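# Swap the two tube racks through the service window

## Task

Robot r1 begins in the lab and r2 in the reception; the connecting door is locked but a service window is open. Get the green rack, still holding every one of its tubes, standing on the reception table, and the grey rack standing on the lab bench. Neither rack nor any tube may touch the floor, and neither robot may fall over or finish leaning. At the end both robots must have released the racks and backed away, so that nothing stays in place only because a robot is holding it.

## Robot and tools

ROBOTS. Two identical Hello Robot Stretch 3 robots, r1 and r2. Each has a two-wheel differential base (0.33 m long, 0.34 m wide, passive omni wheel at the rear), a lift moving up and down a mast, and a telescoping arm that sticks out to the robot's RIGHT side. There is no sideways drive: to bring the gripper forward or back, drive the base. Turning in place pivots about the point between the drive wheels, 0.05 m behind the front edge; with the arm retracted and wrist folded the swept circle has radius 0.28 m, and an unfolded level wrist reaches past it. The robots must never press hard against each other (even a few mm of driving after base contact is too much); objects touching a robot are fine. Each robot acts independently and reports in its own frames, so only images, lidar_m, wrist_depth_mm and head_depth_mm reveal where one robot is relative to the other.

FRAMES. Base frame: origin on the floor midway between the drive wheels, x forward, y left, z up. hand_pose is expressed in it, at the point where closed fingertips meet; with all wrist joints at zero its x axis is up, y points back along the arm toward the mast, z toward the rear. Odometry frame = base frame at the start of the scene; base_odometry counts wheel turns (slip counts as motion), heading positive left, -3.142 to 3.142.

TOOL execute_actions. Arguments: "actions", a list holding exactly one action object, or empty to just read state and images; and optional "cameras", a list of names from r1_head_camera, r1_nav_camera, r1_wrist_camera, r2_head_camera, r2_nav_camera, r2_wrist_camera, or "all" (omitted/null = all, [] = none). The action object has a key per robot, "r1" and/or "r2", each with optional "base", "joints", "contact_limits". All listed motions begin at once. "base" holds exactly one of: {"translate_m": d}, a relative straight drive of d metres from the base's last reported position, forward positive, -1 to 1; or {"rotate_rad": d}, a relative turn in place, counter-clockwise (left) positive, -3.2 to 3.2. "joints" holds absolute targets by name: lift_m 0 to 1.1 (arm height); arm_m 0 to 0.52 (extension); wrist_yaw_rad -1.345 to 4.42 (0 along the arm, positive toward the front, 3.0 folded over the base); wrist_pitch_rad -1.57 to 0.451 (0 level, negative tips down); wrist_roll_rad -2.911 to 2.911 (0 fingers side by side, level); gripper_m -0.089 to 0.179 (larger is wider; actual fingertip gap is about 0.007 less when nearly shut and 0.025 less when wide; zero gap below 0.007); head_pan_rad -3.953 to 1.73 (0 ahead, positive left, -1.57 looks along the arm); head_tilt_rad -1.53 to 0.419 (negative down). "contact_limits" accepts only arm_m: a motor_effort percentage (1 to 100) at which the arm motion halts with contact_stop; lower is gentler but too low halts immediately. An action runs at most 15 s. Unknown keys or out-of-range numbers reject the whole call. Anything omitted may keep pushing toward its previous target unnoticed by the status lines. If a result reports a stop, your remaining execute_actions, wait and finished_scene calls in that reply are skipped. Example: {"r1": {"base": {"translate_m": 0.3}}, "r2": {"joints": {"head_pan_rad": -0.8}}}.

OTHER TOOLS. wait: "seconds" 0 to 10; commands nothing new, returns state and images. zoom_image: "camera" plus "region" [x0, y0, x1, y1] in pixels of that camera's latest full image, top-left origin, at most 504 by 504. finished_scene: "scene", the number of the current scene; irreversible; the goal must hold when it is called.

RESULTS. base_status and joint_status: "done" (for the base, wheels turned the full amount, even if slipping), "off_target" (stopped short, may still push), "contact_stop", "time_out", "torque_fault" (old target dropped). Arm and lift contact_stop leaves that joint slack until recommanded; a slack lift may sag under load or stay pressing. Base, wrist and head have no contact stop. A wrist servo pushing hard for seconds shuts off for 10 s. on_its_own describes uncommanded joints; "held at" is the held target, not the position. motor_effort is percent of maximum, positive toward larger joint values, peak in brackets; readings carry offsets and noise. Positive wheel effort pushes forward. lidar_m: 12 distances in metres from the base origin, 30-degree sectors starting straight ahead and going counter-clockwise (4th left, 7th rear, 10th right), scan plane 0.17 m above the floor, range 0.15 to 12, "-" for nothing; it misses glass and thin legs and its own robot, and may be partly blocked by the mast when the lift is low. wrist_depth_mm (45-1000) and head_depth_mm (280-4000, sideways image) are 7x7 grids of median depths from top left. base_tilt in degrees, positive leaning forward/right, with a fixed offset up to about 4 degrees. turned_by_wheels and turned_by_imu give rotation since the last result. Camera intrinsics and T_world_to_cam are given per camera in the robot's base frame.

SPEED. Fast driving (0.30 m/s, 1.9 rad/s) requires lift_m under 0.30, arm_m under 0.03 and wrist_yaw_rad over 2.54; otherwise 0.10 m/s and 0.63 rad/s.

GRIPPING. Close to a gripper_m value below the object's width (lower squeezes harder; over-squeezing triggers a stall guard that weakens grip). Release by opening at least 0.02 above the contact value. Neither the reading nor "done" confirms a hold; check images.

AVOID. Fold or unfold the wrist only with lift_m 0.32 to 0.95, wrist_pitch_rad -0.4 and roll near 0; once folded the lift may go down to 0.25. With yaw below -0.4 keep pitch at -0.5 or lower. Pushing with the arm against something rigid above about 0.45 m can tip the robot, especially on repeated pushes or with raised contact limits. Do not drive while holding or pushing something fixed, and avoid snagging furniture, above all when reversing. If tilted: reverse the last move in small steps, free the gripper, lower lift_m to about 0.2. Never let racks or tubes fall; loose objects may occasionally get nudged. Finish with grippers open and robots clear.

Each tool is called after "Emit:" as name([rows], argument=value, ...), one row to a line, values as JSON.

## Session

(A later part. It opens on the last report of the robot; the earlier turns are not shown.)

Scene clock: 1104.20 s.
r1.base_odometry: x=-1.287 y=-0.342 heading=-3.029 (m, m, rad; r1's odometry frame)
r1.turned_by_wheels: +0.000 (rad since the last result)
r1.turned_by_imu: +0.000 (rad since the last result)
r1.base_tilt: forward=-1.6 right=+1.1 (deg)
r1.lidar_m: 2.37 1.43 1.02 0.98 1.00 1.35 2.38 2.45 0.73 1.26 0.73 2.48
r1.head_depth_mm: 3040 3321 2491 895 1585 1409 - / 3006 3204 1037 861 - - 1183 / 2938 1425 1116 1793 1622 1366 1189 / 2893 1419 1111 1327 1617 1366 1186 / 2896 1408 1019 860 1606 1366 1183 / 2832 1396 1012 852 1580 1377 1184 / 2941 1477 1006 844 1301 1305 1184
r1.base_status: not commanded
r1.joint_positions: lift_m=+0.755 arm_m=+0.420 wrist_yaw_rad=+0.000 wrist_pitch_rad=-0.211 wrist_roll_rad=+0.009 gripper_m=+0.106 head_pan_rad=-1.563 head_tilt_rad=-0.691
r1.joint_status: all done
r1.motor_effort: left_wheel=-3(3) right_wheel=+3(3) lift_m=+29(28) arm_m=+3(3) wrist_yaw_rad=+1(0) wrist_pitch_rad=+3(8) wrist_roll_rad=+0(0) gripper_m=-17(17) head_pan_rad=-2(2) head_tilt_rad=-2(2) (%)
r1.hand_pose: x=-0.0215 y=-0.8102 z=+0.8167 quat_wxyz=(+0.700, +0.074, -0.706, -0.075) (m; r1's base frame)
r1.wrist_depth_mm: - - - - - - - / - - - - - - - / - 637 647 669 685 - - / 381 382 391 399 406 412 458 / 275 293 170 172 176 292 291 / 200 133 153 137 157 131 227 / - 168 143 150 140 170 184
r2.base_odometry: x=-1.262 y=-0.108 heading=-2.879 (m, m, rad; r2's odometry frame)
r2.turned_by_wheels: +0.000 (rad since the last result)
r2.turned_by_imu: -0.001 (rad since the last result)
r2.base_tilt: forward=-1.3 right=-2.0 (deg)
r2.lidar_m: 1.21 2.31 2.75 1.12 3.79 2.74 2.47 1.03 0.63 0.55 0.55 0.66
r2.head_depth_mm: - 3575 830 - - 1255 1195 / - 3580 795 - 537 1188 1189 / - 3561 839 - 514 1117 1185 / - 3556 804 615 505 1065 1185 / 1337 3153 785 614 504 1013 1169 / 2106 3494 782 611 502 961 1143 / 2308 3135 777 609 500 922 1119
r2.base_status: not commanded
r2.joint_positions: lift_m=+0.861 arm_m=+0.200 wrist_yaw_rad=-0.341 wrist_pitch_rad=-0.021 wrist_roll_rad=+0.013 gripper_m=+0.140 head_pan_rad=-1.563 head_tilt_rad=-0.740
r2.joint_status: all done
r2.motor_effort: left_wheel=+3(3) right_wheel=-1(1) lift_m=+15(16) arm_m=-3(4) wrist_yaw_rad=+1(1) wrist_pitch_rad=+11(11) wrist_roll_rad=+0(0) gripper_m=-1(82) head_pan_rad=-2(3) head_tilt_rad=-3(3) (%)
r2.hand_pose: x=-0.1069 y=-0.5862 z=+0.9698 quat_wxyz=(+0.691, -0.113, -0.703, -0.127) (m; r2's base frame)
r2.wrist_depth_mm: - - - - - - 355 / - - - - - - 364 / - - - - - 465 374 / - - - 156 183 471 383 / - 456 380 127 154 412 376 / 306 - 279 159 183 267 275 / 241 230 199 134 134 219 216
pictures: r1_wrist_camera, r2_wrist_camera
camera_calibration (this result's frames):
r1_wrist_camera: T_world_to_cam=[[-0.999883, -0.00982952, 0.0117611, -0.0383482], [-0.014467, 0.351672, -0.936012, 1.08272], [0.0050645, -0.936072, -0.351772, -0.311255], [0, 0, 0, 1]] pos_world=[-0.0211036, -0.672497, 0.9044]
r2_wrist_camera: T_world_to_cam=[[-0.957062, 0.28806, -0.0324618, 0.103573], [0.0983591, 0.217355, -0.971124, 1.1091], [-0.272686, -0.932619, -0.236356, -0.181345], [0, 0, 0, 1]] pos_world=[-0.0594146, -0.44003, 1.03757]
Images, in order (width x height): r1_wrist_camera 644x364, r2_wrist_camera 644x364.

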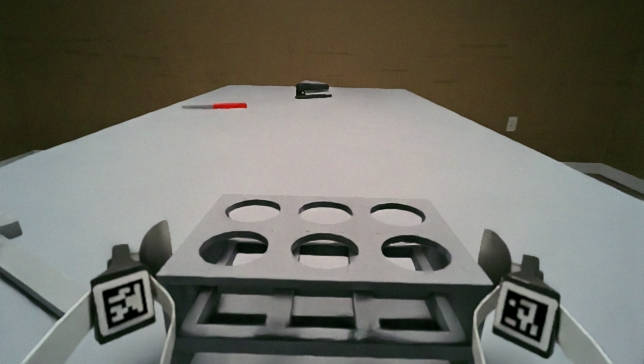

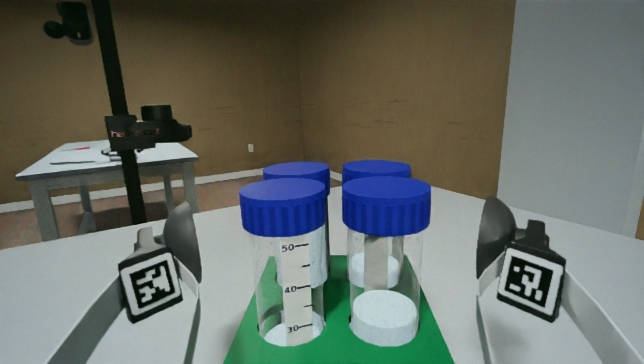

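Emit:
execute_actions([
  {"r1": {"joints": {"gripper_m": 0.179}}, "r2": {"joints": {"lift_m": 0.93, "arm_m": 0.212}}},
], cameras=[])

Emit:
execute_actions([
  {"r1": {"joints": {"arm_m": 0.15}}, "r2": {"joints": {"wrist_pitch_rad": -0.28, "lift_m": 0.915}}},
], cameras=["r2_wrist_camera", "r1_head_camera", "r2_head_camera"])

Scene clock: 1117.63 s.
r1.base_odometry: x=-1.287 y=-0.342 heading=-3.029 (m, m, rad; r1's odometry frame)
r1.turned_by_wheels: +0.000 (rad since the last result)
r1.turned_by_imu: -0.001 (rad since the last result)
r1.base_tilt: forward=-1.5 right=+1.2 (deg)
r1.lidar_m: 2.37 1.42 1.02 0.98 1.01 1.35 2.37 2.45 0.73 1.25 0.73 2.47
r1.head_depth_mm: 3024 3271 2473 888 1599 1415 - / 3052 3193 1036 862 - - 1180 / 2943 1425 1117 1808 1619 1377 1188 / 2919 1421 1108 1328 1626 1359 1189 / 2826 1411 1020 861 1615 1370 1183 / 2871 1387 1008 855 1563 1363 1181 / 2918 1462 1001 844 1308 1302 1184
r1.base_status: not commanded
r1.joint_positions: lift_m=+0.755 arm_m=+0.420 wrist_yaw_rad=+0.000 wrist_pitch_rad=-0.217 wrist_roll_rad=+0.009 gripper_m=+0.179 head_pan_rad=-1.563 head_tilt_rad=-0.691
r1.joint_status: all done
r1.motor_effort: left_wheel=-3(3) right_wheel=+3(3) lift_m=+29(30) arm_m=+3(4) wrist_yaw_rad=+0(0) wrist_pitch_rad=+5(5) wrist_roll_rad=+1(1) gripper_m=+0(90) head_pan_rad=-3(3) head_tilt_rad=-3(2) (%)
r1.hand_pose: x=-0.0215 y=-0.8097 z=+0.8151 quat_wxyz=(+0.700, +0.077, -0.706, -0.077) (m; r1's base frame)
r1.wrist_depth_mm: - - - - - - - / - - - - - - - / - 613 626 643 664 - - / 373 374 380 390 395 403 443 / 269 273 169 171 174 287 287 / - 140 137 157 156 203 229 / - 168 144 151 141 171 -
r2.base_odometry: x=-1.262 y=-0.108 heading=-2.879 (m, m, rad; r2's odometry frame)
r2.turned_by_wheels: +0.000 (rad since the last result)
r2.turned_by_imu: -0.001 (rad since the last result)
r2.base_tilt: forward=-1.3 right=-2.1 (deg)
r2.lidar_m: 1.22 2.31 2.75 1.12 3.77 2.75 2.47 1.03 0.63 0.55 0.56 0.66
r2.head_depth_mm: - 3855 - 621 552 1254 1195 / - 3811 - 593 535 1187 1191 / - 3906 - 580 520 1123 1186 / - 3533 785 579 517 1062 1183 / 1341 3171 784 613 504 1010 1170 / 2083 3521 780 612 502 963 1141 / 2312 3110 778 610 500 919 1120
r2.base_status: not commanded
r2.joint_positions: lift_m=+0.929 arm_m=+0.212 wrist_yaw_rad=-0.341 wrist_pitch_rad=-0.021 wrist_roll_rad=+0.013 gripper_m=+0.140 head_pan_rad=-1.563 head_tilt_rad=-0.740
r2.joint_status: all done
r2.motor_effort: left_wheel=+3(3) right_wheel=-1(1) lift_m=+38(42) arm_m=+4(1) wrist_yaw_rad=+0(0) wrist_pitch_rad=+11(11) wrist_roll_rad=+0(0) gripper_m=+0(0) head_pan_rad=-2(2) head_tilt_rad=-4(4) (%)
r2.hand_pose: x=-0.1069 y=-0.5976 z=+1.0386 quat_wxyz=(+0.691, -0.113, -0.703, -0.127) (m; r2's base frame)
r2.wrist_depth_mm: - - - - - - 360 / - - - - - - 364 / - - - - - - 371 / - - - - - 473 375 / - - - 590 576 486 387 / - - 423 393 410 379 379 / 341 331 331 156 160 317 317
pictures: none
No camera images: the call's "cameras" was empty. Leave "cameras" out to get every camera's image.

Scene clock: 1120.83 s.
r1.base_odometry: x=-1.287 y=-0.342 heading=-3.029 (m, m, rad; r1's odometry frame)
r1.turned_by_wheels: +0.000 (rad since the last result)
r1.turned_by_imu: +0.000 (rad since the last result)
r1.base_tilt: forward=-1.5 right=+1.0 (deg)
r1.lidar_m: 2.37 1.42 1.02 0.98 1.01 1.36 2.38 2.45 0.73 1.26 0.73 2.47
r1.head_depth_mm: 3050 3272 2449 892 1598 1404 - / 3018 3194 1034 883 1048 - 1194 / 2983 1432 1027 855 - 1320 1190 / 2891 1425 980 860 - 1312 1189 / 2863 1407 1017 858 1611 1366 1177 / 2887 1400 1012 851 1567 1371 1181 / 2944 1474 1008 845 1297 1305 1180
r1.base_status: not commanded
r1.joint_positions: lift_m=+0.755 arm_m=+0.150 wrist_yaw_rad=+0.000 wrist_pitch_rad=-0.217 wrist_roll_rad=+0.009 gripper_m=+0.179 head_pan_rad=-1.563 head_tilt_rad=-0.691
r1.joint_status: all done
r1.motor_effort: left_wheel=-3(3) right_wheel=+3(3) lift_m=+30(30) arm_m=-4(4) wrist_yaw_rad=+0(0) wrist_pitch_rad=+4(5) wrist_roll_rad=+1(1) gripper_m=+1(1) head_pan_rad=-3(3) head_tilt_rad=-3(2) (%)
r1.hand_pose: x=-0.0215 y=-0.5403 z=+0.8151 quat_wxyz=(+0.700, +0.077, -0.706, -0.077) (m; r1's base frame)
r1.wrist_depth_mm: - - - - - - - / - - - - - - - / - 622 632 454 671 - - / 374 380 386 392 397 408 448 / 288 290 291 289 288 289 291 / 338 341 338 340 338 339 332 / 393 - - - - - -
r2.base_odometry: x=-1.262 y=-0.108 heading=-2.879 (m, m, rad; r2's odometry frame)
r2.turned_by_wheels: +0.000 (rad since the last result)
r2.turned_by_imu: -0.001 (rad since the last result)
r2.base_tilt: forward=-1.3 right=-2.1 (deg)
r2.lidar_m: 1.22 2.31 2.75 1.12 3.78 2.75 2.47 1.03 0.62 0.55 0.56 0.66
r2.head_depth_mm: - 3621 - - 995 1254 1192 / - 3605 - 594 535 1183 1183 / - 3680 - - 520 1121 1192 / - 3576 802 588 518 1064 1184 / 1341 3145 785 613 503 1010 1168 / 2043 3462 782 612 502 964 1142 / 2292 3151 777 609 502 919 1120
r2.base_status: not commanded
r2.joint_positions: lift_m=+0.916 arm_m=+0.212 wrist_yaw_rad=-0.341 wrist_pitch_rad=-0.295 wrist_roll_rad=+0.013 gripper_m=+0.140 head_pan_rad=-1.563 head_tilt_rad=-0.740
r2.joint_status: all done
r2.motor_effort: left_wheel=+3(2) right_wheel=-1(1) lift_m=+16(35) arm_m=+4(4) wrist_yaw_rad=+1(0) wrist_pitch_rad=+8(11) wrist_roll_rad=+0(0) gripper_m=+0(0) head_pan_rad=-2(3) head_tilt_rad=-3(4) (%)
r2.hand_pose: x=-0.1011 y=-0.5811 z=+0.9567 quat_wxyz=(+0.667, -0.017, -0.711, -0.221) (m; r2's base frame)
r2.wrist_depth_mm: - 970 - - - - 354 / - - - - - - 364 / - - - 448 460 445 380 / 423 392 359 128 119 352 347 / 316 315 285 178 175 294 273 / 249 - 234 154 153 224 228 / 214 207 193 138 138 197 196
pictures: r1_head_camera (sideways: a quarter turn clockwise sets it upright), r2_head_camera (sideways: a quarter turn clockwise sets it upright), r2_wrist_camera
camera_calibration (this result's frames):
r1_head_camera: T_world_to_cam=[[-0.00268432, 0.641803, -0.766865, 1.02005], [0.998645, -0.0381291, -0.0354065, 0.0456786], [-0.0519638, -0.765921, -0.640831, 0.79062], [0, 0, 0, 1]] pos_world=[-0.00179486, -0.0473747, 1.29051]
r2_head_camera: T_world_to_cam=[[-0.0263597, 0.639781, -0.768105, 1.01293], [0.999068, -0.00941022, -0.042124, 0.0462659], [-0.0341782, -0.768499, -0.638937, 0.790292], [0, 0, 0, 1]] pos_world=[0.00748856, -0.0402816, 1.28493]
r2_wrist_camera: T_world_to_cam=[[-0.953459, 0.298251, -0.0442879, 0.124823], [0.183323, 0.456793, -0.870478, 1.14607], [-0.239391, -0.838085, -0.49021, 0.123085], [0, 0, 0, 1]] pos_world=[-0.061622, -0.457592, 1.0635]
Images, in order (width x height): r1_head_camera 896x504, r2_head_camera 896x504, r2_wrist_camera 644x364.

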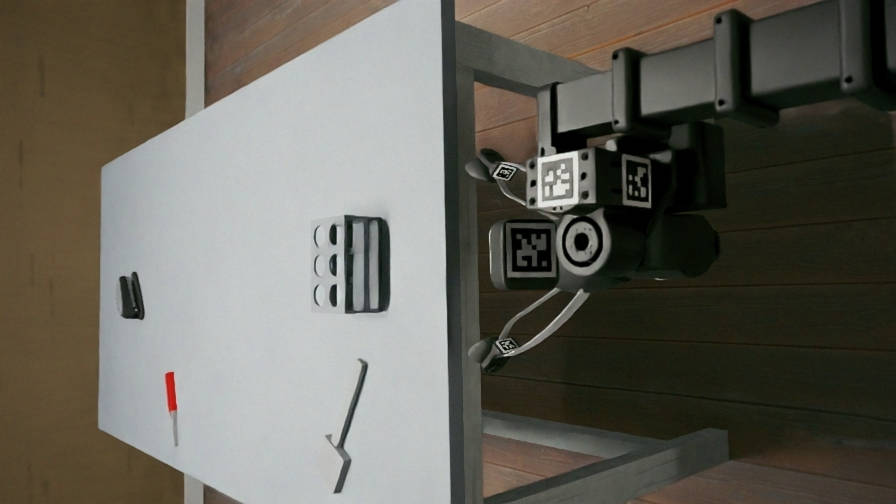

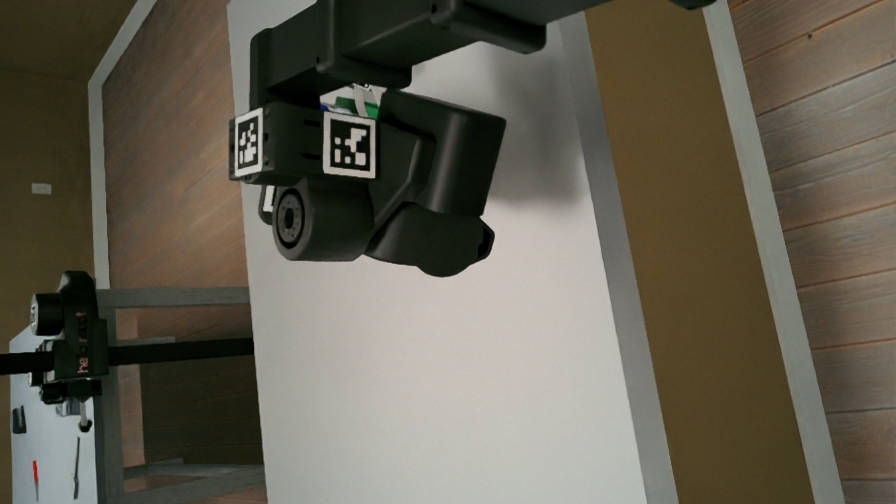

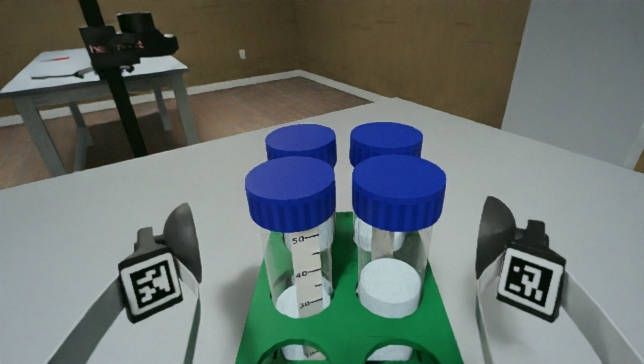

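Emit:
execute_actions([
  {"r1": {"joints": {"arm_m": 0.0}}, "r2": {"joints": {"lift_m": 0.896}}},
], cameras=["r2_wrist_camera"])

Emit:
execute_actions([
  {"r2": {"joints": {"gripper_m": 0.055}}},
], cameras=["r2_wrist_camera"])

Scene clock: 1126.77 s.
r1.base_odometry: x=-1.287 y=-0.342 heading=-3.029 (m, m, rad; r1's odometry frame)
r1.turned_by_wheels: +0.000 (rad since the last result)
r1.turned_by_imu: -0.001 (rad since the last result)
r1.base_tilt: forward=-1.6 right=+1.0 (deg)
r1.lidar_m: 2.37 1.43 1.02 0.98 1.01 1.36 2.38 2.45 0.74 1.26 0.73 2.47
r1.head_depth_mm: 3066 3352 2463 896 1587 1384 - / 3004 3218 1036 882 1148 1327 - / 2984 1429 1029 876 1613 1372 - / 2926 1427 987 869 1611 - - / 2865 1413 1015 859 1615 1365 1176 / 2854 1403 1008 853 1600 1361 1175 / 2923 1472 1000 847 1299 1301 1181
r1.base_status: not commanded
r1.joint_positions: lift_m=+0.755 arm_m=+0.002 wrist_yaw_rad=+0.000 wrist_pitch_rad=-0.217 wrist_roll_rad=+0.009 gripper_m=+0.179 head_pan_rad=-1.563 head_tilt_rad=-0.691
r1.joint_status: all done
joint sent to its limit — the command would take r1.arm_m past its lower limit, so that joint was sent only as far as its limit.
r1.motor_effort: left_wheel=-3(3) right_wheel=+3(3) lift_m=+30(30) arm_m=-3(3) wrist_yaw_rad=-1(1) wrist_pitch_rad=+5(5) wrist_roll_rad=+1(0) gripper_m=+0(1) head_pan_rad=-2(2) head_tilt_rad=-3(4) (%)
r1.hand_pose: x=-0.0215 y=-0.3918 z=+0.8151 quat_wxyz=(+0.700, +0.077, -0.706, -0.077) (m; r1's base frame)
r1.wrist_depth_mm: - - - - - - - / - - - - - - - / - 622 636 534 674 - - / 444 452 460 468 433 449 - / - - - - - 487 - / - - - - - 554 - / - - - - - 583 -
r2.base_odometry: x=-1.262 y=-0.108 heading=-2.879 (m, m, rad; r2's odometry frame)
r2.turned_by_wheels: +0.000 (rad since the last result)
r2.turned_by_imu: -0.001 (rad since the last result)
r2.base_tilt: forward=-1.2 right=-2.0 (deg)
r2.lidar_m: 1.22 2.31 2.74 1.12 3.78 2.75 2.47 1.03 0.62 0.55 0.55 0.66
r2.head_depth_mm: - 3569 871 - 1006 1251 1193 / - 3593 - 584 535 1187 1197 / - 3569 - - 520 1116 1184 / - 3542 821 634 518 1065 1185 / 1337 3118 786 615 504 1013 1169 / 2115 3510 782 612 502 963 1143 / 2308 3129 779 610 500 919 1122
r2.base_status: not commanded
r2.joint_positions: lift_m=+0.897 arm_m=+0.212 wrist_yaw_rad=-0.341 wrist_pitch_rad=-0.296 wrist_roll_rad=+0.013 gripper_m=+0.140 head_pan_rad=-1.563 head_tilt_rad=-0.740
r2.joint_status: all done
r2.motor_effort: left_wheel=+2(3) right_wheel=-1(1) lift_m=+15(16) arm_m=+5(4) wrist_yaw_rad=+0(0) wrist_pitch_rad=+8(8) wrist_roll_rad=+0(0) gripper_m=+0(0) head_pan_rad=-3(3) head_tilt_rad=-4(4) (%)
r2.hand_pose: x=-0.1010 y=-0.5810 z=+0.9374 quat_wxyz=(+0.667, -0.017, -0.711, -0.222) (m; r2's base frame)
r2.wrist_depth_mm: - 901 - - - - 350 / - - - - - - 363 / - - 448 124 110 435 376 / 356 348 320 163 145 318 306 / 274 282 259 159 154 260 245 / 222 - 201 132 131 202 204 / 191 185 144 142 141 172 175
pictures: r2_wrist_camera
camera_calibration (this result's frames):
r2_wrist_camera: T_world_to_cam=[[-0.953446, 0.298289, -0.0443217, 0.124031], [0.183586, 0.457536, -0.870033, 1.12935], [-0.239243, -0.837666, -0.490998, 0.11474], [0, 0, 0, 1]] pos_world=[-0.0616248, -0.4576, 1.0444]
Images, in order (width x height): r2_wrist_camera 644x364.

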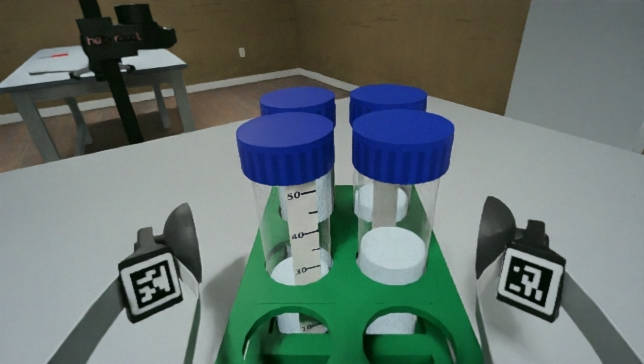

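Scene clock: 1128.10 s.
r1.base_odometry: x=-1.287 y=-0.342 heading=-3.029 (m, m, rad; r1's odometry frame)
r1.turned_by_wheels: +0.000 (rad since the last result)
r1.turned_by_imu: +0.000 (rad since the last result)
r1.base_tilt: forward=-1.6 right=+1.1 (deg)
r1.lidar_m: 2.36 1.42 1.02 0.98 1.01 1.35 2.38 2.45 0.73 1.26 0.73 2.47
r1.head_depth_mm: 3052 3364 2461 895 1584 1386 - / 3055 3206 1038 885 1153 1336 - / 2964 1434 1027 877 1631 1372 - / 2902 1427 979 867 1617 - - / 2875 1423 1018 861 1609 1365 1184 / 2847 1403 1012 854 1607 1357 1181 / 2947 1474 1007 848 1308 1305 1179
r1.base_status: not commanded
r1.joint_positions: lift_m=+0.755 arm_m=+0.002 wrist_yaw_rad=+0.000 wrist_pitch_rad=-0.217 wrist_roll_rad=+0.009 gripper_m=+0.179 head_pan_rad=-1.563 head_tilt_rad=-0.691
r1.joint_status: not commanded
r1.motor_effort: left_wheel=-3(3) right_wheel=+3(3) lift_m=+29(29) arm_m=-3(4) wrist_yaw_rad=+0(0) wrist_pitch_rad=+4(5) wrist_roll_rad=+1(1) gripper_m=+0(0) head_pan_rad=-3(2) head_tilt_rad=-3(4) (%)
r1.hand_pose: x=-0.0215 y=-0.3918 z=+0.8151 quat_wxyz=(+0.700, +0.077, -0.706, -0.077) (m; r1's base frame)
r1.wrist_depth_mm: - - - - - - - / - - - - - - - / - 627 620 538 677 - - / 446 455 463 464 441 442 - / - - - - - 493 - / - - - - - 555 - / - - - - - 579 -
r2.base_odometry: x=-1.262 y=-0.108 heading=-2.879 (m, m, rad; r2's odometry frame)
r2.turned_by_wheels: +0.000 (rad since the last result)
r2.turned_by_imu: +0.000 (rad since the last result)
r2.base_tilt: forward=-1.3 right=-2.1 (deg)
r2.lidar_m: 1.21 2.31 2.74 1.13 3.78 2.75 2.47 1.03 0.62 0.55 0.55 0.66
r2.head_depth_mm: - 3610 870 - 1004 1251 1193 / - 3565 - 584 535 1189 1192 / - 3599 - - 519 1123 1189 / - 3555 822 635 513 1063 1183 / 1343 3122 783 613 504 1010 1167 / 2129 3504 780 611 502 962 1143 / 2317 3099 778 608 501 924 1122
r2.base_status: not commanded
r2.joint_positions: lift_m=+0.897 arm_m=+0.212 wrist_yaw_rad=-0.342 wrist_pitch_rad=-0.298 wrist_roll_rad=+0.013 gripper_m=+0.056 head_pan_rad=-1.563 head_tilt_rad=-0.740
r2.joint_status: all done
r2.motor_effort: left_wheel=+2(3) right_wheel=+0(1) lift_m=+15(15) arm_m=+4(4) wrist_yaw_rad=+1(2) wrist_pitch_rad=+10(9) wrist_roll_rad=+0(0) gripper_m=-17(90) head_pan_rad=-2(2) head_tilt_rad=-4(4) (%)
r2.hand_pose: x=-0.1013 y=-0.5807 z=+0.9370 quat_wxyz=(+0.667, -0.017, -0.711, -0.223) (m; r2's base frame)
r2.wrist_depth_mm: - 894 - - - - 352 / - - - - - - 367 / - - 406 114 110 429 375 / 356 344 307 112 125 313 305 / 275 270 171 153 149 253 245 / 222 222 135 129 128 208 203 / 188 187 143 121 136 176 173
pictures: r2_wrist_camera
camera_calibration (this result's frames):
r2_wrist_camera: T_world_to_cam=[[-0.952957, 0.299838, -0.0443912, 0.124672], [0.184852, 0.458837, -0.869079, 1.12886], [-0.240214, -0.836401, -0.492677, 0.116891], [0, 0, 0, 1]] pos_world=[-0.0617859, -0.457575, 1.04419]
Images, in order (width x height): r2_wrist_camera 644x364.

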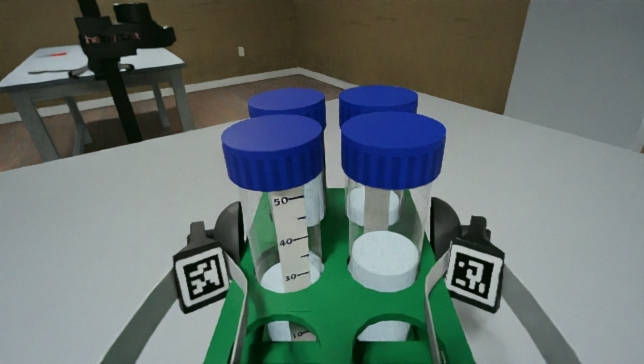

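Emit:
execute_actions([
  {"r2": {"joints": {"lift_m": 0.94}}},
], cameras=["r2_wrist_camera", "r2_head_camera"])

Scene clock: 1133.47 s.
r1.base_odometry: x=-1.287 y=-0.342 heading=-3.029 (m, m, rad; r1's odometry frame)
r1.turned_by_wheels: +0.000 (rad since the last result)
r1.turned_by_imu: +0.000 (rad since the last result)
r1.base_tilt: forward=-1.6 right=+1.0 (deg)
r1.lidar_m: 2.37 1.42 1.02 0.98 1.01 1.36 2.38 2.44 0.73 1.26 0.73 2.48
r1.head_depth_mm: 3046 3317 2482 889 1583 1386 - / 3051 3201 1038 887 1152 1319 - / 2994 1423 1031 875 1625 1372 - / 2900 1430 986 866 1611 - - / 2882 1412 1018 860 1611 1368 1180 / 2843 1400 1019 850 1602 1365 1180 / 2956 1473 1005 848 1308 1301 1181
r1.base_status: not commanded
r1.joint_positions: lift_m=+0.755 arm_m=+0.002 wrist_yaw_rad=+0.000 wrist_pitch_rad=-0.217 wrist_roll_rad=+0.009 gripper_m=+0.179 head_pan_rad=-1.563 head_tilt_rad=-0.691
r1.joint_status: not commanded
r1.motor_effort: left_wheel=-3(3) right_wheel=+3(2) lift_m=+30(30) arm_m=-4(4) wrist_yaw_rad=+0(0) wrist_pitch_rad=+5(5) wrist_roll_rad=+1(1) gripper_m=+0(0) head_pan_rad=-3(2) head_tilt_rad=-3(3) (%)
r1.hand_pose: x=-0.0215 y=-0.3918 z=+0.8151 quat_wxyz=(+0.700, +0.077, -0.706, -0.077) (m; r1's base frame)
r1.wrist_depth_mm: - - - - - - - / - - - - - - - / - 623 629 536 673 - - / 447 453 461 468 435 450 - / - - - - - 490 - / - - - - - 554 - / - - - - - 579 -
r2.base_odometry: x=-1.262 y=-0.108 heading=-2.879 (m, m, rad; r2's odometry frame)
r2.turned_by_wheels: +0.000 (rad since the last result)
r2.turned_by_imu: -0.001 (rad since the last result)
r2.base_tilt: forward=-1.2 right=-2.0 (deg)
r2.lidar_m: 1.22 2.30 2.76 1.12 3.78 2.75 2.47 1.02 0.62 0.55 0.56 0.66
r2.head_depth_mm: - 3803 - 620 551 1255 1193 / - - - 592 536 1186 1191 / - 3860 - 582 520 1119 1192 / - 3511 787 587 513 1062 1188 / 1337 3150 782 612 503 1009 1167 / 2105 3465 781 611 502 966 1142 / 2311 3126 778 609 500 918 1116
r2.base_status: not commanded
r2.joint_positions: lift_m=+0.939 arm_m=+0.212 wrist_yaw_rad=-0.342 wrist_pitch_rad=-0.325 wrist_roll_rad=+0.013 gripper_m=+0.056 head_pan_rad=-1.563 head_tilt_rad=-0.740
r2.joint_status: all done
r2.motor_effort: left_wheel=+2(2) right_wheel=+0(0) lift_m=+41(44) arm_m=+4(5) wrist_yaw_rad=+1(2) wrist_pitch_rad=+22(23) wrist_roll_rad=+0(0) gripper_m=-17(17) head_pan_rad=-2(3) head_tilt_rad=-4(5) (%)
r2.hand_pose: x=-0.1004 y=-0.5782 z=+0.9734 quat_wxyz=(+0.664, -0.007, -0.711, -0.232) (m; r2's base frame)
r2.wrist_depth_mm: - 899 - - - - 350 / - - - - - - 369 / - - - 122 122 466 386 / - 409 384 166 355 375 367 / 328 325 190 151 156 300 294 / 271 266 131 130 129 251 248 / 230 225 141 133 137 210 213
pictures: r2_head_camera (sideways: a quarter turn clockwise sets it upright), r2_wrist_camera
camera_calibration (this result's frames):
r2_head_camera: T_world_to_cam=[[-0.0263599, 0.63979, -0.768098, 1.01292], [0.999068, -0.00940952, -0.0421242, 0.0462662], [-0.034178, -0.768492, -0.638946, 0.790303], [0, 0, 0, 1]] pos_world=[0.00748857, -0.0402814, 1.28493]
r2_wrist_camera: T_world_to_cam=[[-0.952613, 0.300781, -0.0453718, 0.127969], [0.192469, 0.480511, -0.855608, 1.15935], [-0.235549, -0.823796, -0.515632, 0.167276], [0, 0, 0, 1]] pos_world=[-0.0618329, -0.457769, 1.08401]
Images, in order (width x height): r2_head_camera 896x504, r2_wrist_camera 644x364.

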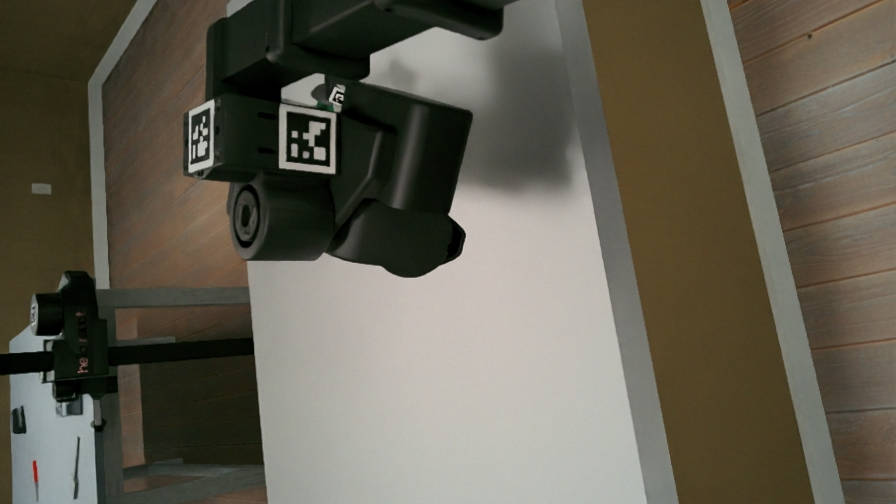

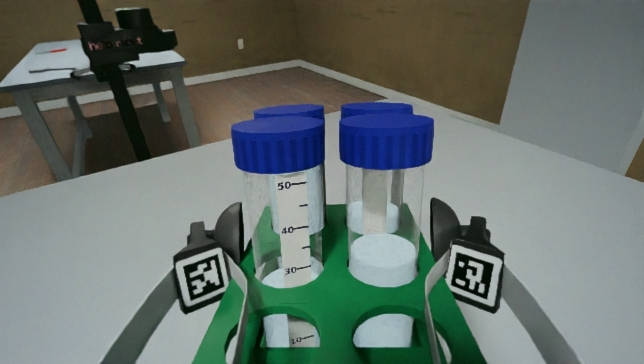

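Emit:
execute_actions([
  {"r2": {"joints": {"wrist_pitch_rad": -0.1, "arm_m": 0.0}}},
], cameras=["r2_wrist_camera", "r2_head_camera"])

Scene clock: 1153.37 s.
r1.base_odometry: x=-1.287 y=-0.342 heading=-3.029 (m, m, rad; r1's odometry frame)
r1.turned_by_wheels: +0.000 (rad since the last result)
r1.turned_by_imu: -0.001 (rad since the last result)
r1.base_tilt: forward=-1.6 right=+1.1 (deg)
r1.lidar_m: 2.36 1.43 1.02 0.98 1.01 1.35 2.38 2.45 0.73 1.25 0.73 2.48
r1.head_depth_mm: 2996 3268 2491 891 1591 1387 - / 3000 3240 1032 882 1152 1329 - / 2934 1432 1025 877 1622 1376 - / 2901 1423 985 869 1607 - - / 2844 1414 1019 861 1602 1367 1179 / 2828 1405 1008 853 1586 1358 1181 / 2915 1475 1002 847 1303 1299 1179
r1.base_status: not commanded
r1.joint_positions: lift_m=+0.755 arm_m=+0.002 wrist_yaw_rad=+0.000 wrist_pitch_rad=-0.217 wrist_roll_rad=+0.009 gripper_m=+0.179 head_pan_rad=-1.563 head_tilt_rad=-0.691
r1.joint_status: not commanded
r1.motor_effort: left_wheel=-3(3) right_wheel=+3(4) lift_m=+30(30) arm_m=-4(3) wrist_yaw_rad=+1(1) wrist_pitch_rad=+4(4) wrist_roll_rad=+0(1) gripper_m=+0(1) head_pan_rad=-2(3) head_tilt_rad=-3(4) (%)
r1.hand_pose: x=-0.0215 y=-0.3918 z=+0.8151 quat_wxyz=(+0.700, +0.077, -0.706, -0.077) (m; r1's base frame)
r1.wrist_depth_mm: - - - - - - - / - - - - - - - / - 625 633 537 682 - - / 447 449 464 469 438 445 - / - - - - - 486 - / - - - - - 555 - / - - - - - 587 -
r2.base_odometry: x=-1.262 y=-0.108 heading=-2.879 (m, m, rad; r2's odometry frame)
r2.turned_by_wheels: +0.000 (rad since the last result)
r2.turned_by_imu: -0.001 (rad since the last result)
r2.base_tilt: forward=-1.3 right=-2.1 (deg)
r2.lidar_m: 1.22 2.31 2.75 1.13 3.80 2.75 2.47 1.03 0.62 0.55 0.56 0.66
r2.head_depth_mm: - 3589 797 414 - - - / - 3578 736 442 - - - / - 3562 791 - - - - / - 3505 788 615 519 1051 1140 / 1337 3152 785 613 504 1012 1162 / 2120 3486 780 612 503 963 1146 / 2308 3125 778 610 500 920 1122
r2.base_status: not commanded
r2.joint_positions: lift_m=+0.939 arm_m=+0.003 wrist_yaw_rad=-0.341 wrist_pitch_rad=-0.152 wrist_roll_rad=+0.013 gripper_m=+0.056 head_pan_rad=-1.563 head_tilt_rad=-0.740
r2.joint_status: wrist_pitch_rad off_target (ended at -0.152, target -0.100); the others done
joint sent to its limit — the command would take r2.arm_m past its lower limit, so that joint was sent only as far as its limit.
r2.motor_effort: left_wheel=+1(2) right_wheel=+0(0) lift_m=+41(41) arm_m=-3(6) wrist_yaw_rad=+0(1) wrist_pitch_rad=+26(29) wrist_roll_rad=+0(0) gripper_m=-17(17) head_pan_rad=-3(2) head_tilt_rad=-4(4) (%)
r2.hand_pose: x=-0.1049 y=-0.3834 z=+1.0153 quat_wxyz=(+0.681, -0.067, -0.708, -0.172) (m; r2's base frame)
r2.wrist_depth_mm: - - - - - 514 633 / - - - - - 556 719 / - - - 122 123 586 781 / - - 588 166 505 596 889 / 474 462 192 152 166 420 415 / 360 353 132 129 129 335 359 / 289 282 140 133 137 278 -
pictures: r2_head_camera (sideways: a quarter turn clockwise sets it upright), r2_wrist_camera
camera_calibration (this result's frames):
r2_head_camera: T_world_to_cam=[[-0.0263601, 0.639934, -0.767977, 1.01277], [0.999068, -0.00940303, -0.0421273, 0.0462703], [-0.03418, -0.768372, -0.63909, 0.790491], [0, 0, 0, 1]] pos_world=[0.00748848, -0.0402782, 1.28493]
r2_wrist_camera: T_world_to_cam=[[-0.955447, 0.292642, -0.0384903, 0.0565775], [0.140188, 0.33516, -0.931673, 1.11852], [-0.259747, -0.89556, -0.361252, 0.161443], [0, 0, 0, 1]] pos_world=[-0.0608124, -0.246858, 1.1026]
Images, in order (width x height): r2_head_camera 896x504, r2_wrist_camera 644x364.

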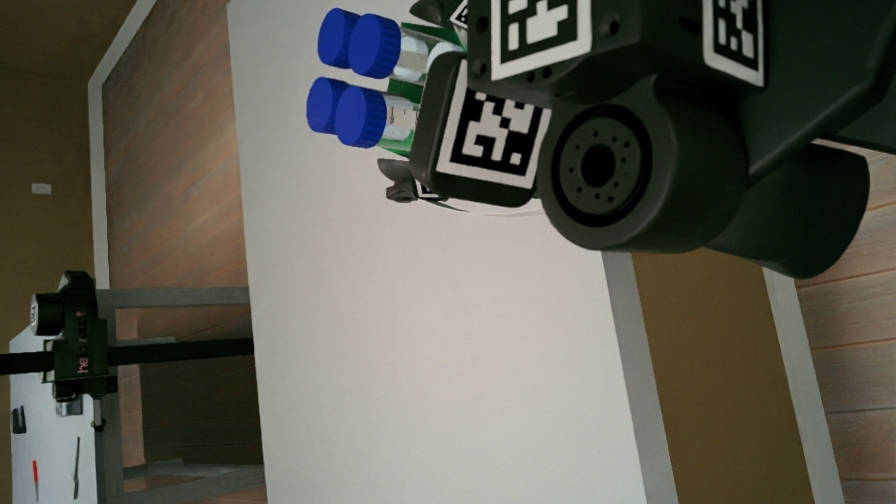

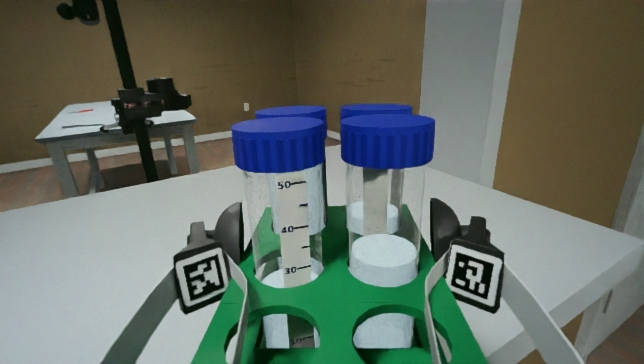

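Emit:
execute_actions([
  {"r2": {"base": {"rotate_rad": 1.95}, "joints": {"head_pan_rad": 0.0, "head_tilt_rad": -0.6}}},
], cameras=["r2_wrist_camera", "r2_nav_camera"])

Scene clock: 1161.07 s.
r1.base_odometry: x=-1.287 y=-0.342 heading=-3.029 (m, m, rad; r1's odometry frame)
r1.turned_by_wheels: +0.000 (rad since the last result)
r1.turned_by_imu: -0.001 (rad since the last result)
r1.base_tilt: forward=-1.6 right=+1.1 (deg)
r1.lidar_m: 2.36 1.42 1.02 0.98 1.01 1.36 2.38 2.46 0.74 1.25 0.73 2.47
r1.head_depth_mm: 3034 3294 2466 891 1601 1383 - / 2997 3239 1028 882 1155 1335 - / 2925 1429 1027 875 1615 1371 - / 2927 1417 982 868 1615 - - / 2913 1409 1015 864 1616 1356 1180 / 2802 1395 1017 856 1594 1358 1179 / 2971 1468 1004 846 1307 1299 1176
r1.base_status: not commanded
r1.joint_positions: lift_m=+0.755 arm_m=+0.002 wrist_yaw_rad=+0.000 wrist_pitch_rad=-0.217 wrist_roll_rad=+0.009 gripper_m=+0.179 head_pan_rad=-1.563 head_tilt_rad=-0.691
r1.joint_status: not commanded
r1.motor_effort: left_wheel=-3(3) right_wheel=+3(3) lift_m=+30(30) arm_m=-4(4) wrist_yaw_rad=+1(1) wrist_pitch_rad=+5(4) wrist_roll_rad=+0(1) gripper_m=+0(0) head_pan_rad=-2(3) head_tilt_rad=-3(4) (%)
r1.hand_pose: x=-0.0215 y=-0.3918 z=+0.8151 quat_wxyz=(+0.700, +0.077, -0.706, -0.077) (m; r1's base frame)
r1.wrist_depth_mm: - - - - - - - / - - - - - - - / - 616 627 533 674 - - / 450 449 462 464 438 443 - / - - - - - 486 - / - - - - - 552 - / - - - - - 587 -
r2.base_odometry: x=-1.262 y=-0.108 heading=-0.929 (m, m, rad; r2's odometry frame)
r2.turned_by_wheels: +1.950 (rad since the last result)
r2.turned_by_imu: +1.938 (rad since the last result)
r2.base_tilt: forward=-1.3 right=-2.0 (deg)
r2.lidar_m: 1.17 3.07 2.48 1.35 0.68 0.56 0.55 0.61 0.96 2.30 2.54 1.12
r2.head_depth_mm: 3222 3508 1561 1287 1789 1497 1260 / 3255 2331 1371 2125 1693 1504 1269 / 3257 2320 1365 2185 1838 1499 1262 / 3312 2322 1360 2282 1825 1498 1263 / 3340 3584 1362 2273 1833 1496 1256 / 3346 3756 1430 1401 1659 1486 1251 / 3394 3842 3307 2341 1829 1485 1252
r2.base_status: done
r2.joint_positions: lift_m=+0.939 arm_m=+0.003 wrist_yaw_rad=-0.341 wrist_pitch_rad=-0.152 wrist_roll_rad=+0.013 gripper_m=+0.056 head_pan_rad=-0.007 head_tilt_rad=-0.606
r2.joint_status: all done
r2.motor_effort: left_wheel=-2(8) right_wheel=+3(7) lift_m=+40(41) arm_m=-3(4) wrist_yaw_rad=+0(0) wrist_pitch_rad=+26(26) wrist_roll_rad=+0(0) gripper_m=-16(17) head_pan_rad=+3(30) head_tilt_rad=+2(11) (%)
r2.hand_pose: x=-0.1049 y=-0.3834 z=+1.0153 quat_wxyz=(+0.681, -0.067, -0.708, -0.172) (m; r2's base frame)
r2.wrist_depth_mm: - - - - - 747 550 / - - - - - 766 562 / - - - 121 123 788 566 / - - - 166 - 846 576 / - - 190 152 166 803 582 / - - 132 130 127 740 579 / - - 140 133 137 867 590
pictures: r2_nav_camera (sideways: a quarter turn counterclockwise sets it upright), r2_wrist_camera
camera_calibration (this result's frames):
r2_nav_camera: T_world_to_cam=[[0.538402, -0.0265439, 0.84227, -1.05731], [0.000733436, -0.999489, -0.0319675, 0.0847968], [0.842688, 0.0178291, -0.538107, 0.652699], [0, 0, 0, 1]] pos_world=[0.0191757, 0.0450511, 1.24448]
r2_wrist_camera: T_world_to_cam=[[-0.955449, 0.292635, -0.0384904, 0.0565782], [0.140186, 0.335161, -0.931673, 1.11852], [-0.25974, -0.895562, -0.361252, 0.161437], [0, 0, 0, 1]] pos_world=[-0.0608116, -0.246865, 1.1026]
Images, in order (width x height): r2_nav_camera 672x504, r2_wrist_camera 644x364.

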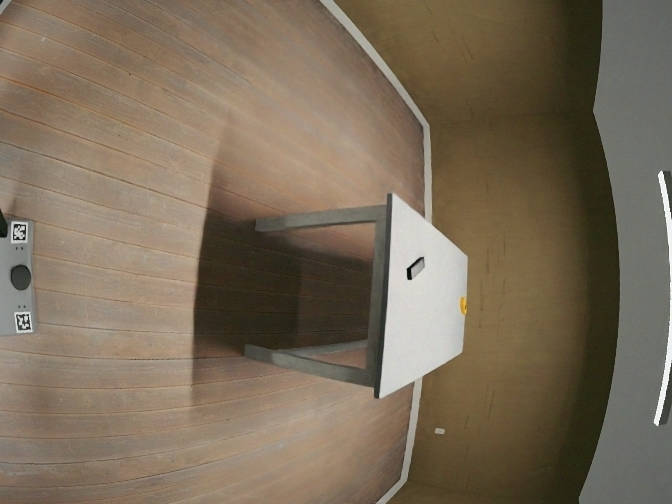

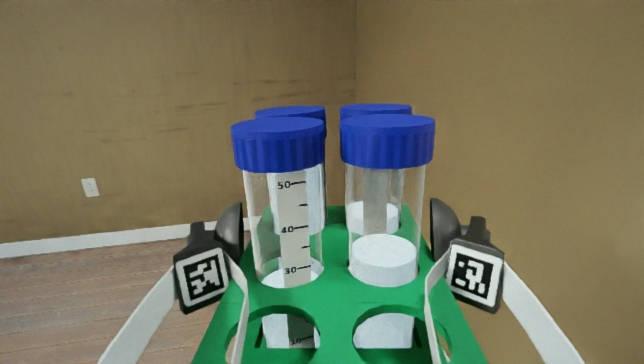

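Emit:
execute_actions([
  {"r2": {"base": {"translate_m": 0.48}}},
], cameras=[])

Emit:
execute_actions([
  {"r2": {"base": {"rotate_rad": 1.40}, "joints": {"head_pan_rad": -1.57, "head_tilt_rad": -0.7}}},
], cameras=["r2_wrist_camera", "r2_head_camera"])

Scene clock: 1172.63 s.
r1.base_odometry: x=-1.287 y=-0.342 heading=-3.029 (m, m, rad; r1's odometry frame)
r1.turned_by_wheels: +0.000 (rad since the last result)
r1.turned_by_imu: -0.001 (rad since the last result)
r1.base_tilt: forward=-1.7 right=+1.1 (deg)
r1.lidar_m: 2.36 1.43 1.02 0.98 1.01 1.36 2.38 2.45 0.74 1.26 0.73 2.47
r1.head_depth_mm: 3004 3327 2456 893 1591 1382 - / 2982 3233 1031 884 1160 1327 - / 2945 1437 1031 876 1618 1374 - / 2908 1423 985 865 1623 - - / 2877 1410 1017 860 1619 1362 1183 / 2876 1398 1010 853 1607 1369 1186 / 2939 1475 1008 843 1304 1300 1171
r1.base_status: not commanded
r1.joint_positions: lift_m=+0.755 arm_m=+0.002 wrist_yaw_rad=+0.000 wrist_pitch_rad=-0.217 wrist_roll_rad=+0.009 gripper_m=+0.179 head_pan_rad=-1.563 head_tilt_rad=-0.691
r1.joint_status: not commanded
r1.motor_effort: left_wheel=-3(3) right_wheel=+3(3) lift_m=+30(30) arm_m=-4(3) wrist_yaw_rad=+0(1) wrist_pitch_rad=+5(5) wrist_roll_rad=+1(1) gripper_m=+0(0) head_pan_rad=-3(3) head_tilt_rad=-2(3) (%)
r1.hand_pose: x=-0.0215 y=-0.3918 z=+0.8151 quat_wxyz=(+0.700, +0.077, -0.706, -0.077) (m; r1's base frame)
r1.wrist_depth_mm: - - - - - - - / - - - - - - - / - 622 630 531 665 - - / 447 446 460 469 436 445 - / - - - - - 483 - / - - - - - 555 - / - - - - - 584 -
r2.base_odometry: x=-0.975 y=-0.492 heading=-0.929 (m, m, rad; r2's odometry frame)
r2.turned_by_wheels: +0.000 (rad since the last result)
r2.turned_by_imu: -0.004 (rad since the last result)
r2.base_tilt: forward=-1.3 right=-2.2 (deg)
r2.lidar_m: 2.08 0.70 2.40 2.37 1.27 1.03 1.03 1.13 1.77 2.38 2.61 0.69
r2.head_depth_mm: 2783 3005 1385 979 793 1428 1140 / 2772 2996 1370 975 806 1499 1268 / 2819 3057 1370 970 805 1500 1263 / 2863 3085 1359 966 819 1497 1262 / 2888 3178 1355 966 831 1488 1253 / 2919 3269 3308 963 832 1378 1204 / 2968 3309 3332 2236 848 1442 1253
r2.base_status: done
r2.joint_positions: lift_m=+0.939 arm_m=+0.003 wrist_yaw_rad=-0.341 wrist_pitch_rad=-0.152 wrist_roll_rad=+0.013 gripper_m=+0.056 head_pan_rad=-0.007 head_tilt_rad=-0.606
r2.joint_status: not commanded
r2.motor_effort: left_wheel=-3(5) right_wheel=+2(7) lift_m=+41(40) arm_m=-4(4) wrist_yaw_rad=+1(0) wrist_pitch_rad=+26(26) wrist_roll_rad=+0(0) gripper_m=-17(17) head_pan_rad=+2(3) head_tilt_rad=+1(2) (%)
r2.hand_pose: x=-0.1049 y=-0.3834 z=+1.0153 quat_wxyz=(+0.681, -0.067, -0.708, -0.172) (m; r2's base frame)
r2.wrist_depth_mm: - - - - - - - / - - - - - - - / - - - 122 123 - - / - - - 167 - - - / - - 191 152 167 - - / - - 132 129 128 - - / - - 141 133 137 - -
pictures: none
No camera images: the call's "cameras" was empty. Leave "cameras" out to get every camera's image.

Scene clock: 1175.80 s.
r1.base_odometry: x=-1.287 y=-0.342 heading=-3.029 (m, m, rad; r1's odometry frame)
r1.turned_by_wheels: +0.000 (rad since the last result)
r1.turned_by_imu: +0.000 (rad since the last result)
r1.base_tilt: forward=-1.6 right=+1.1 (deg)
r1.lidar_m: 2.37 1.42 1.02 0.98 1.01 1.36 2.38 2.46 0.74 1.26 0.73 2.47
r1.head_depth_mm: 3039 3291 2481 890 1579 1388 - / 2967 3227 1031 885 1154 1327 - / 2938 1445 1025 877 1631 1379 - / 2904 1430 985 869 1611 - - / 2850 1411 1020 862 1609 1358 1180 / 2858 1403 1015 849 1594 1355 1183 / 2922 1473 1010 847 1309 1298 1177
r1.base_status: not commanded
r1.joint_positions: lift_m=+0.755 arm_m=+0.002 wrist_yaw_rad=+0.000 wrist_pitch_rad=-0.217 wrist_roll_rad=+0.009 gripper_m=+0.179 head_pan_rad=-1.563 head_tilt_rad=-0.691
r1.joint_status: not commanded
r1.motor_effort: left_wheel=-3(3) right_wheel=+3(3) lift_m=+29(30) arm_m=-4(3) wrist_yaw_rad=+0(1) wrist_pitch_rad=+5(5) wrist_roll_rad=+1(0) gripper_m=+0(0) head_pan_rad=-3(3) head_tilt_rad=-3(3) (%)
r1.hand_pose: x=-0.0215 y=-0.3918 z=+0.8151 quat_wxyz=(+0.700, +0.077, -0.706, -0.077) (m; r1's base frame)
r1.wrist_depth_mm: - - - - - - - / - - - - - - - / - 616 624 536 681 - - / 444 452 459 464 437 447 - / - - - - - 486 - / - - - - - 555 - / - - - - - 582 -
r2.base_odometry: x=-0.975 y=-0.492 heading=+0.471 (m, m, rad; r2's odometry frame)
r2.turned_by_wheels: +1.400 (rad since the last result)
r2.turned_by_imu: +1.392 (rad since the last result)
r2.base_tilt: forward=-1.3 right=-2.1 (deg)
r2.lidar_m: 2.36 1.48 1.07 1.03 1.06 1.44 2.38 2.46 0.69 1.10 0.70 2.48
r2.head_depth_mm: 2911 3251 2789 401 - - - / 2887 3158 1137 386 - - - / 2923 1680 1133 921 - - - / 2888 1659 1125 857 1594 1406 1223 / 2875 1646 1127 850 1597 1408 1203 / 2849 1644 1117 848 1595 1405 1206 / 2857 3123 1115 848 1544 1130 1201
r2.base_status: done
r2.joint_positions: lift_m=+0.939 arm_m=+0.003 wrist_yaw_rad=-0.341 wrist_pitch_rad=-0.152 wrist_roll_rad=+0.013 gripper_m=+0.056 head_pan_rad=-1.563 head_tilt_rad=-0.691
r2.joint_status: all done
r2.motor_effort: left_wheel=-3(9) right_wheel=+3(8) lift_m=+41(40) arm_m=-4(4) wrist_yaw_rad=+0(0) wrist_pitch_rad=+26(26) wrist_roll_rad=+0(0) gripper_m=-16(17) head_pan_rad=-2(30) head_tilt_rad=-3(12) (%)
r2.hand_pose: x=-0.1049 y=-0.3834 z=+1.0153 quat_wxyz=(+0.681, -0.067, -0.708, -0.172) (m; r2's base frame)
r2.wrist_depth_mm: - - - - - - - / - - - - - - - / - - - 122 123 - - / - - 931 166 - - - / 739 731 190 152 166 - - / 559 552 132 130 128 - - / 454 447 140 133 137 - -
pictures: r2_head_camera (sideways: a quarter turn clockwise sets it upright), r2_wrist_camera
camera_calibration (this result's frames):
r2_head_camera: T_world_to_cam=[[-0.0261799, 0.601235, -0.798643, 1.05274], [0.999086, -0.0112731, -0.0412371, 0.0451139], [-0.0337963, -0.798993, -0.60039, 0.740145], [0, 0, 0, 1]] pos_world=[0.00750223, -0.0410647, 1.287]
r2_wrist_camera: T_world_to_cam=[[-0.955451, 0.292629, -0.0384907, 0.0565768], [0.140184, 0.335162, -0.931673, 1.11852], [-0.259734, -0.895564, -0.361252, 0.161439], [0, 0, 0, 1]] pos_world=[-0.060811, -0.246863, 1.1026]
Images, in order (width x height): r2_head_camera 896x504, r2_wrist_camera 644x364.

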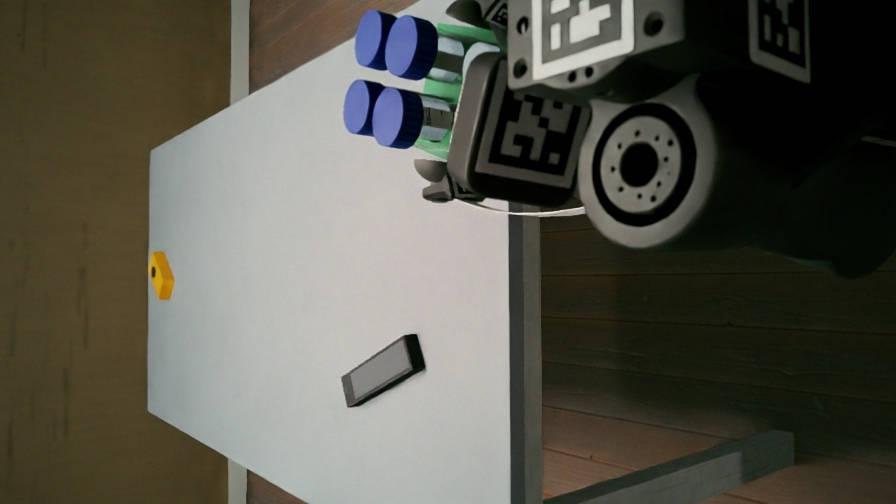

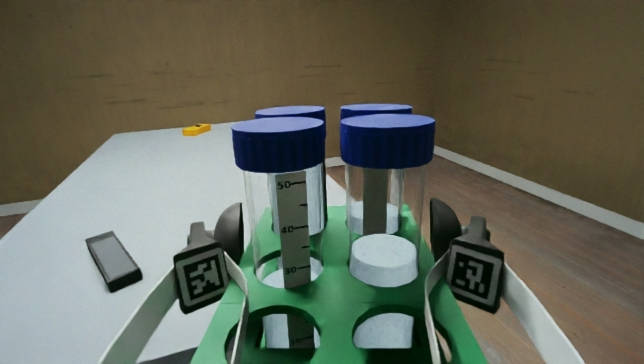

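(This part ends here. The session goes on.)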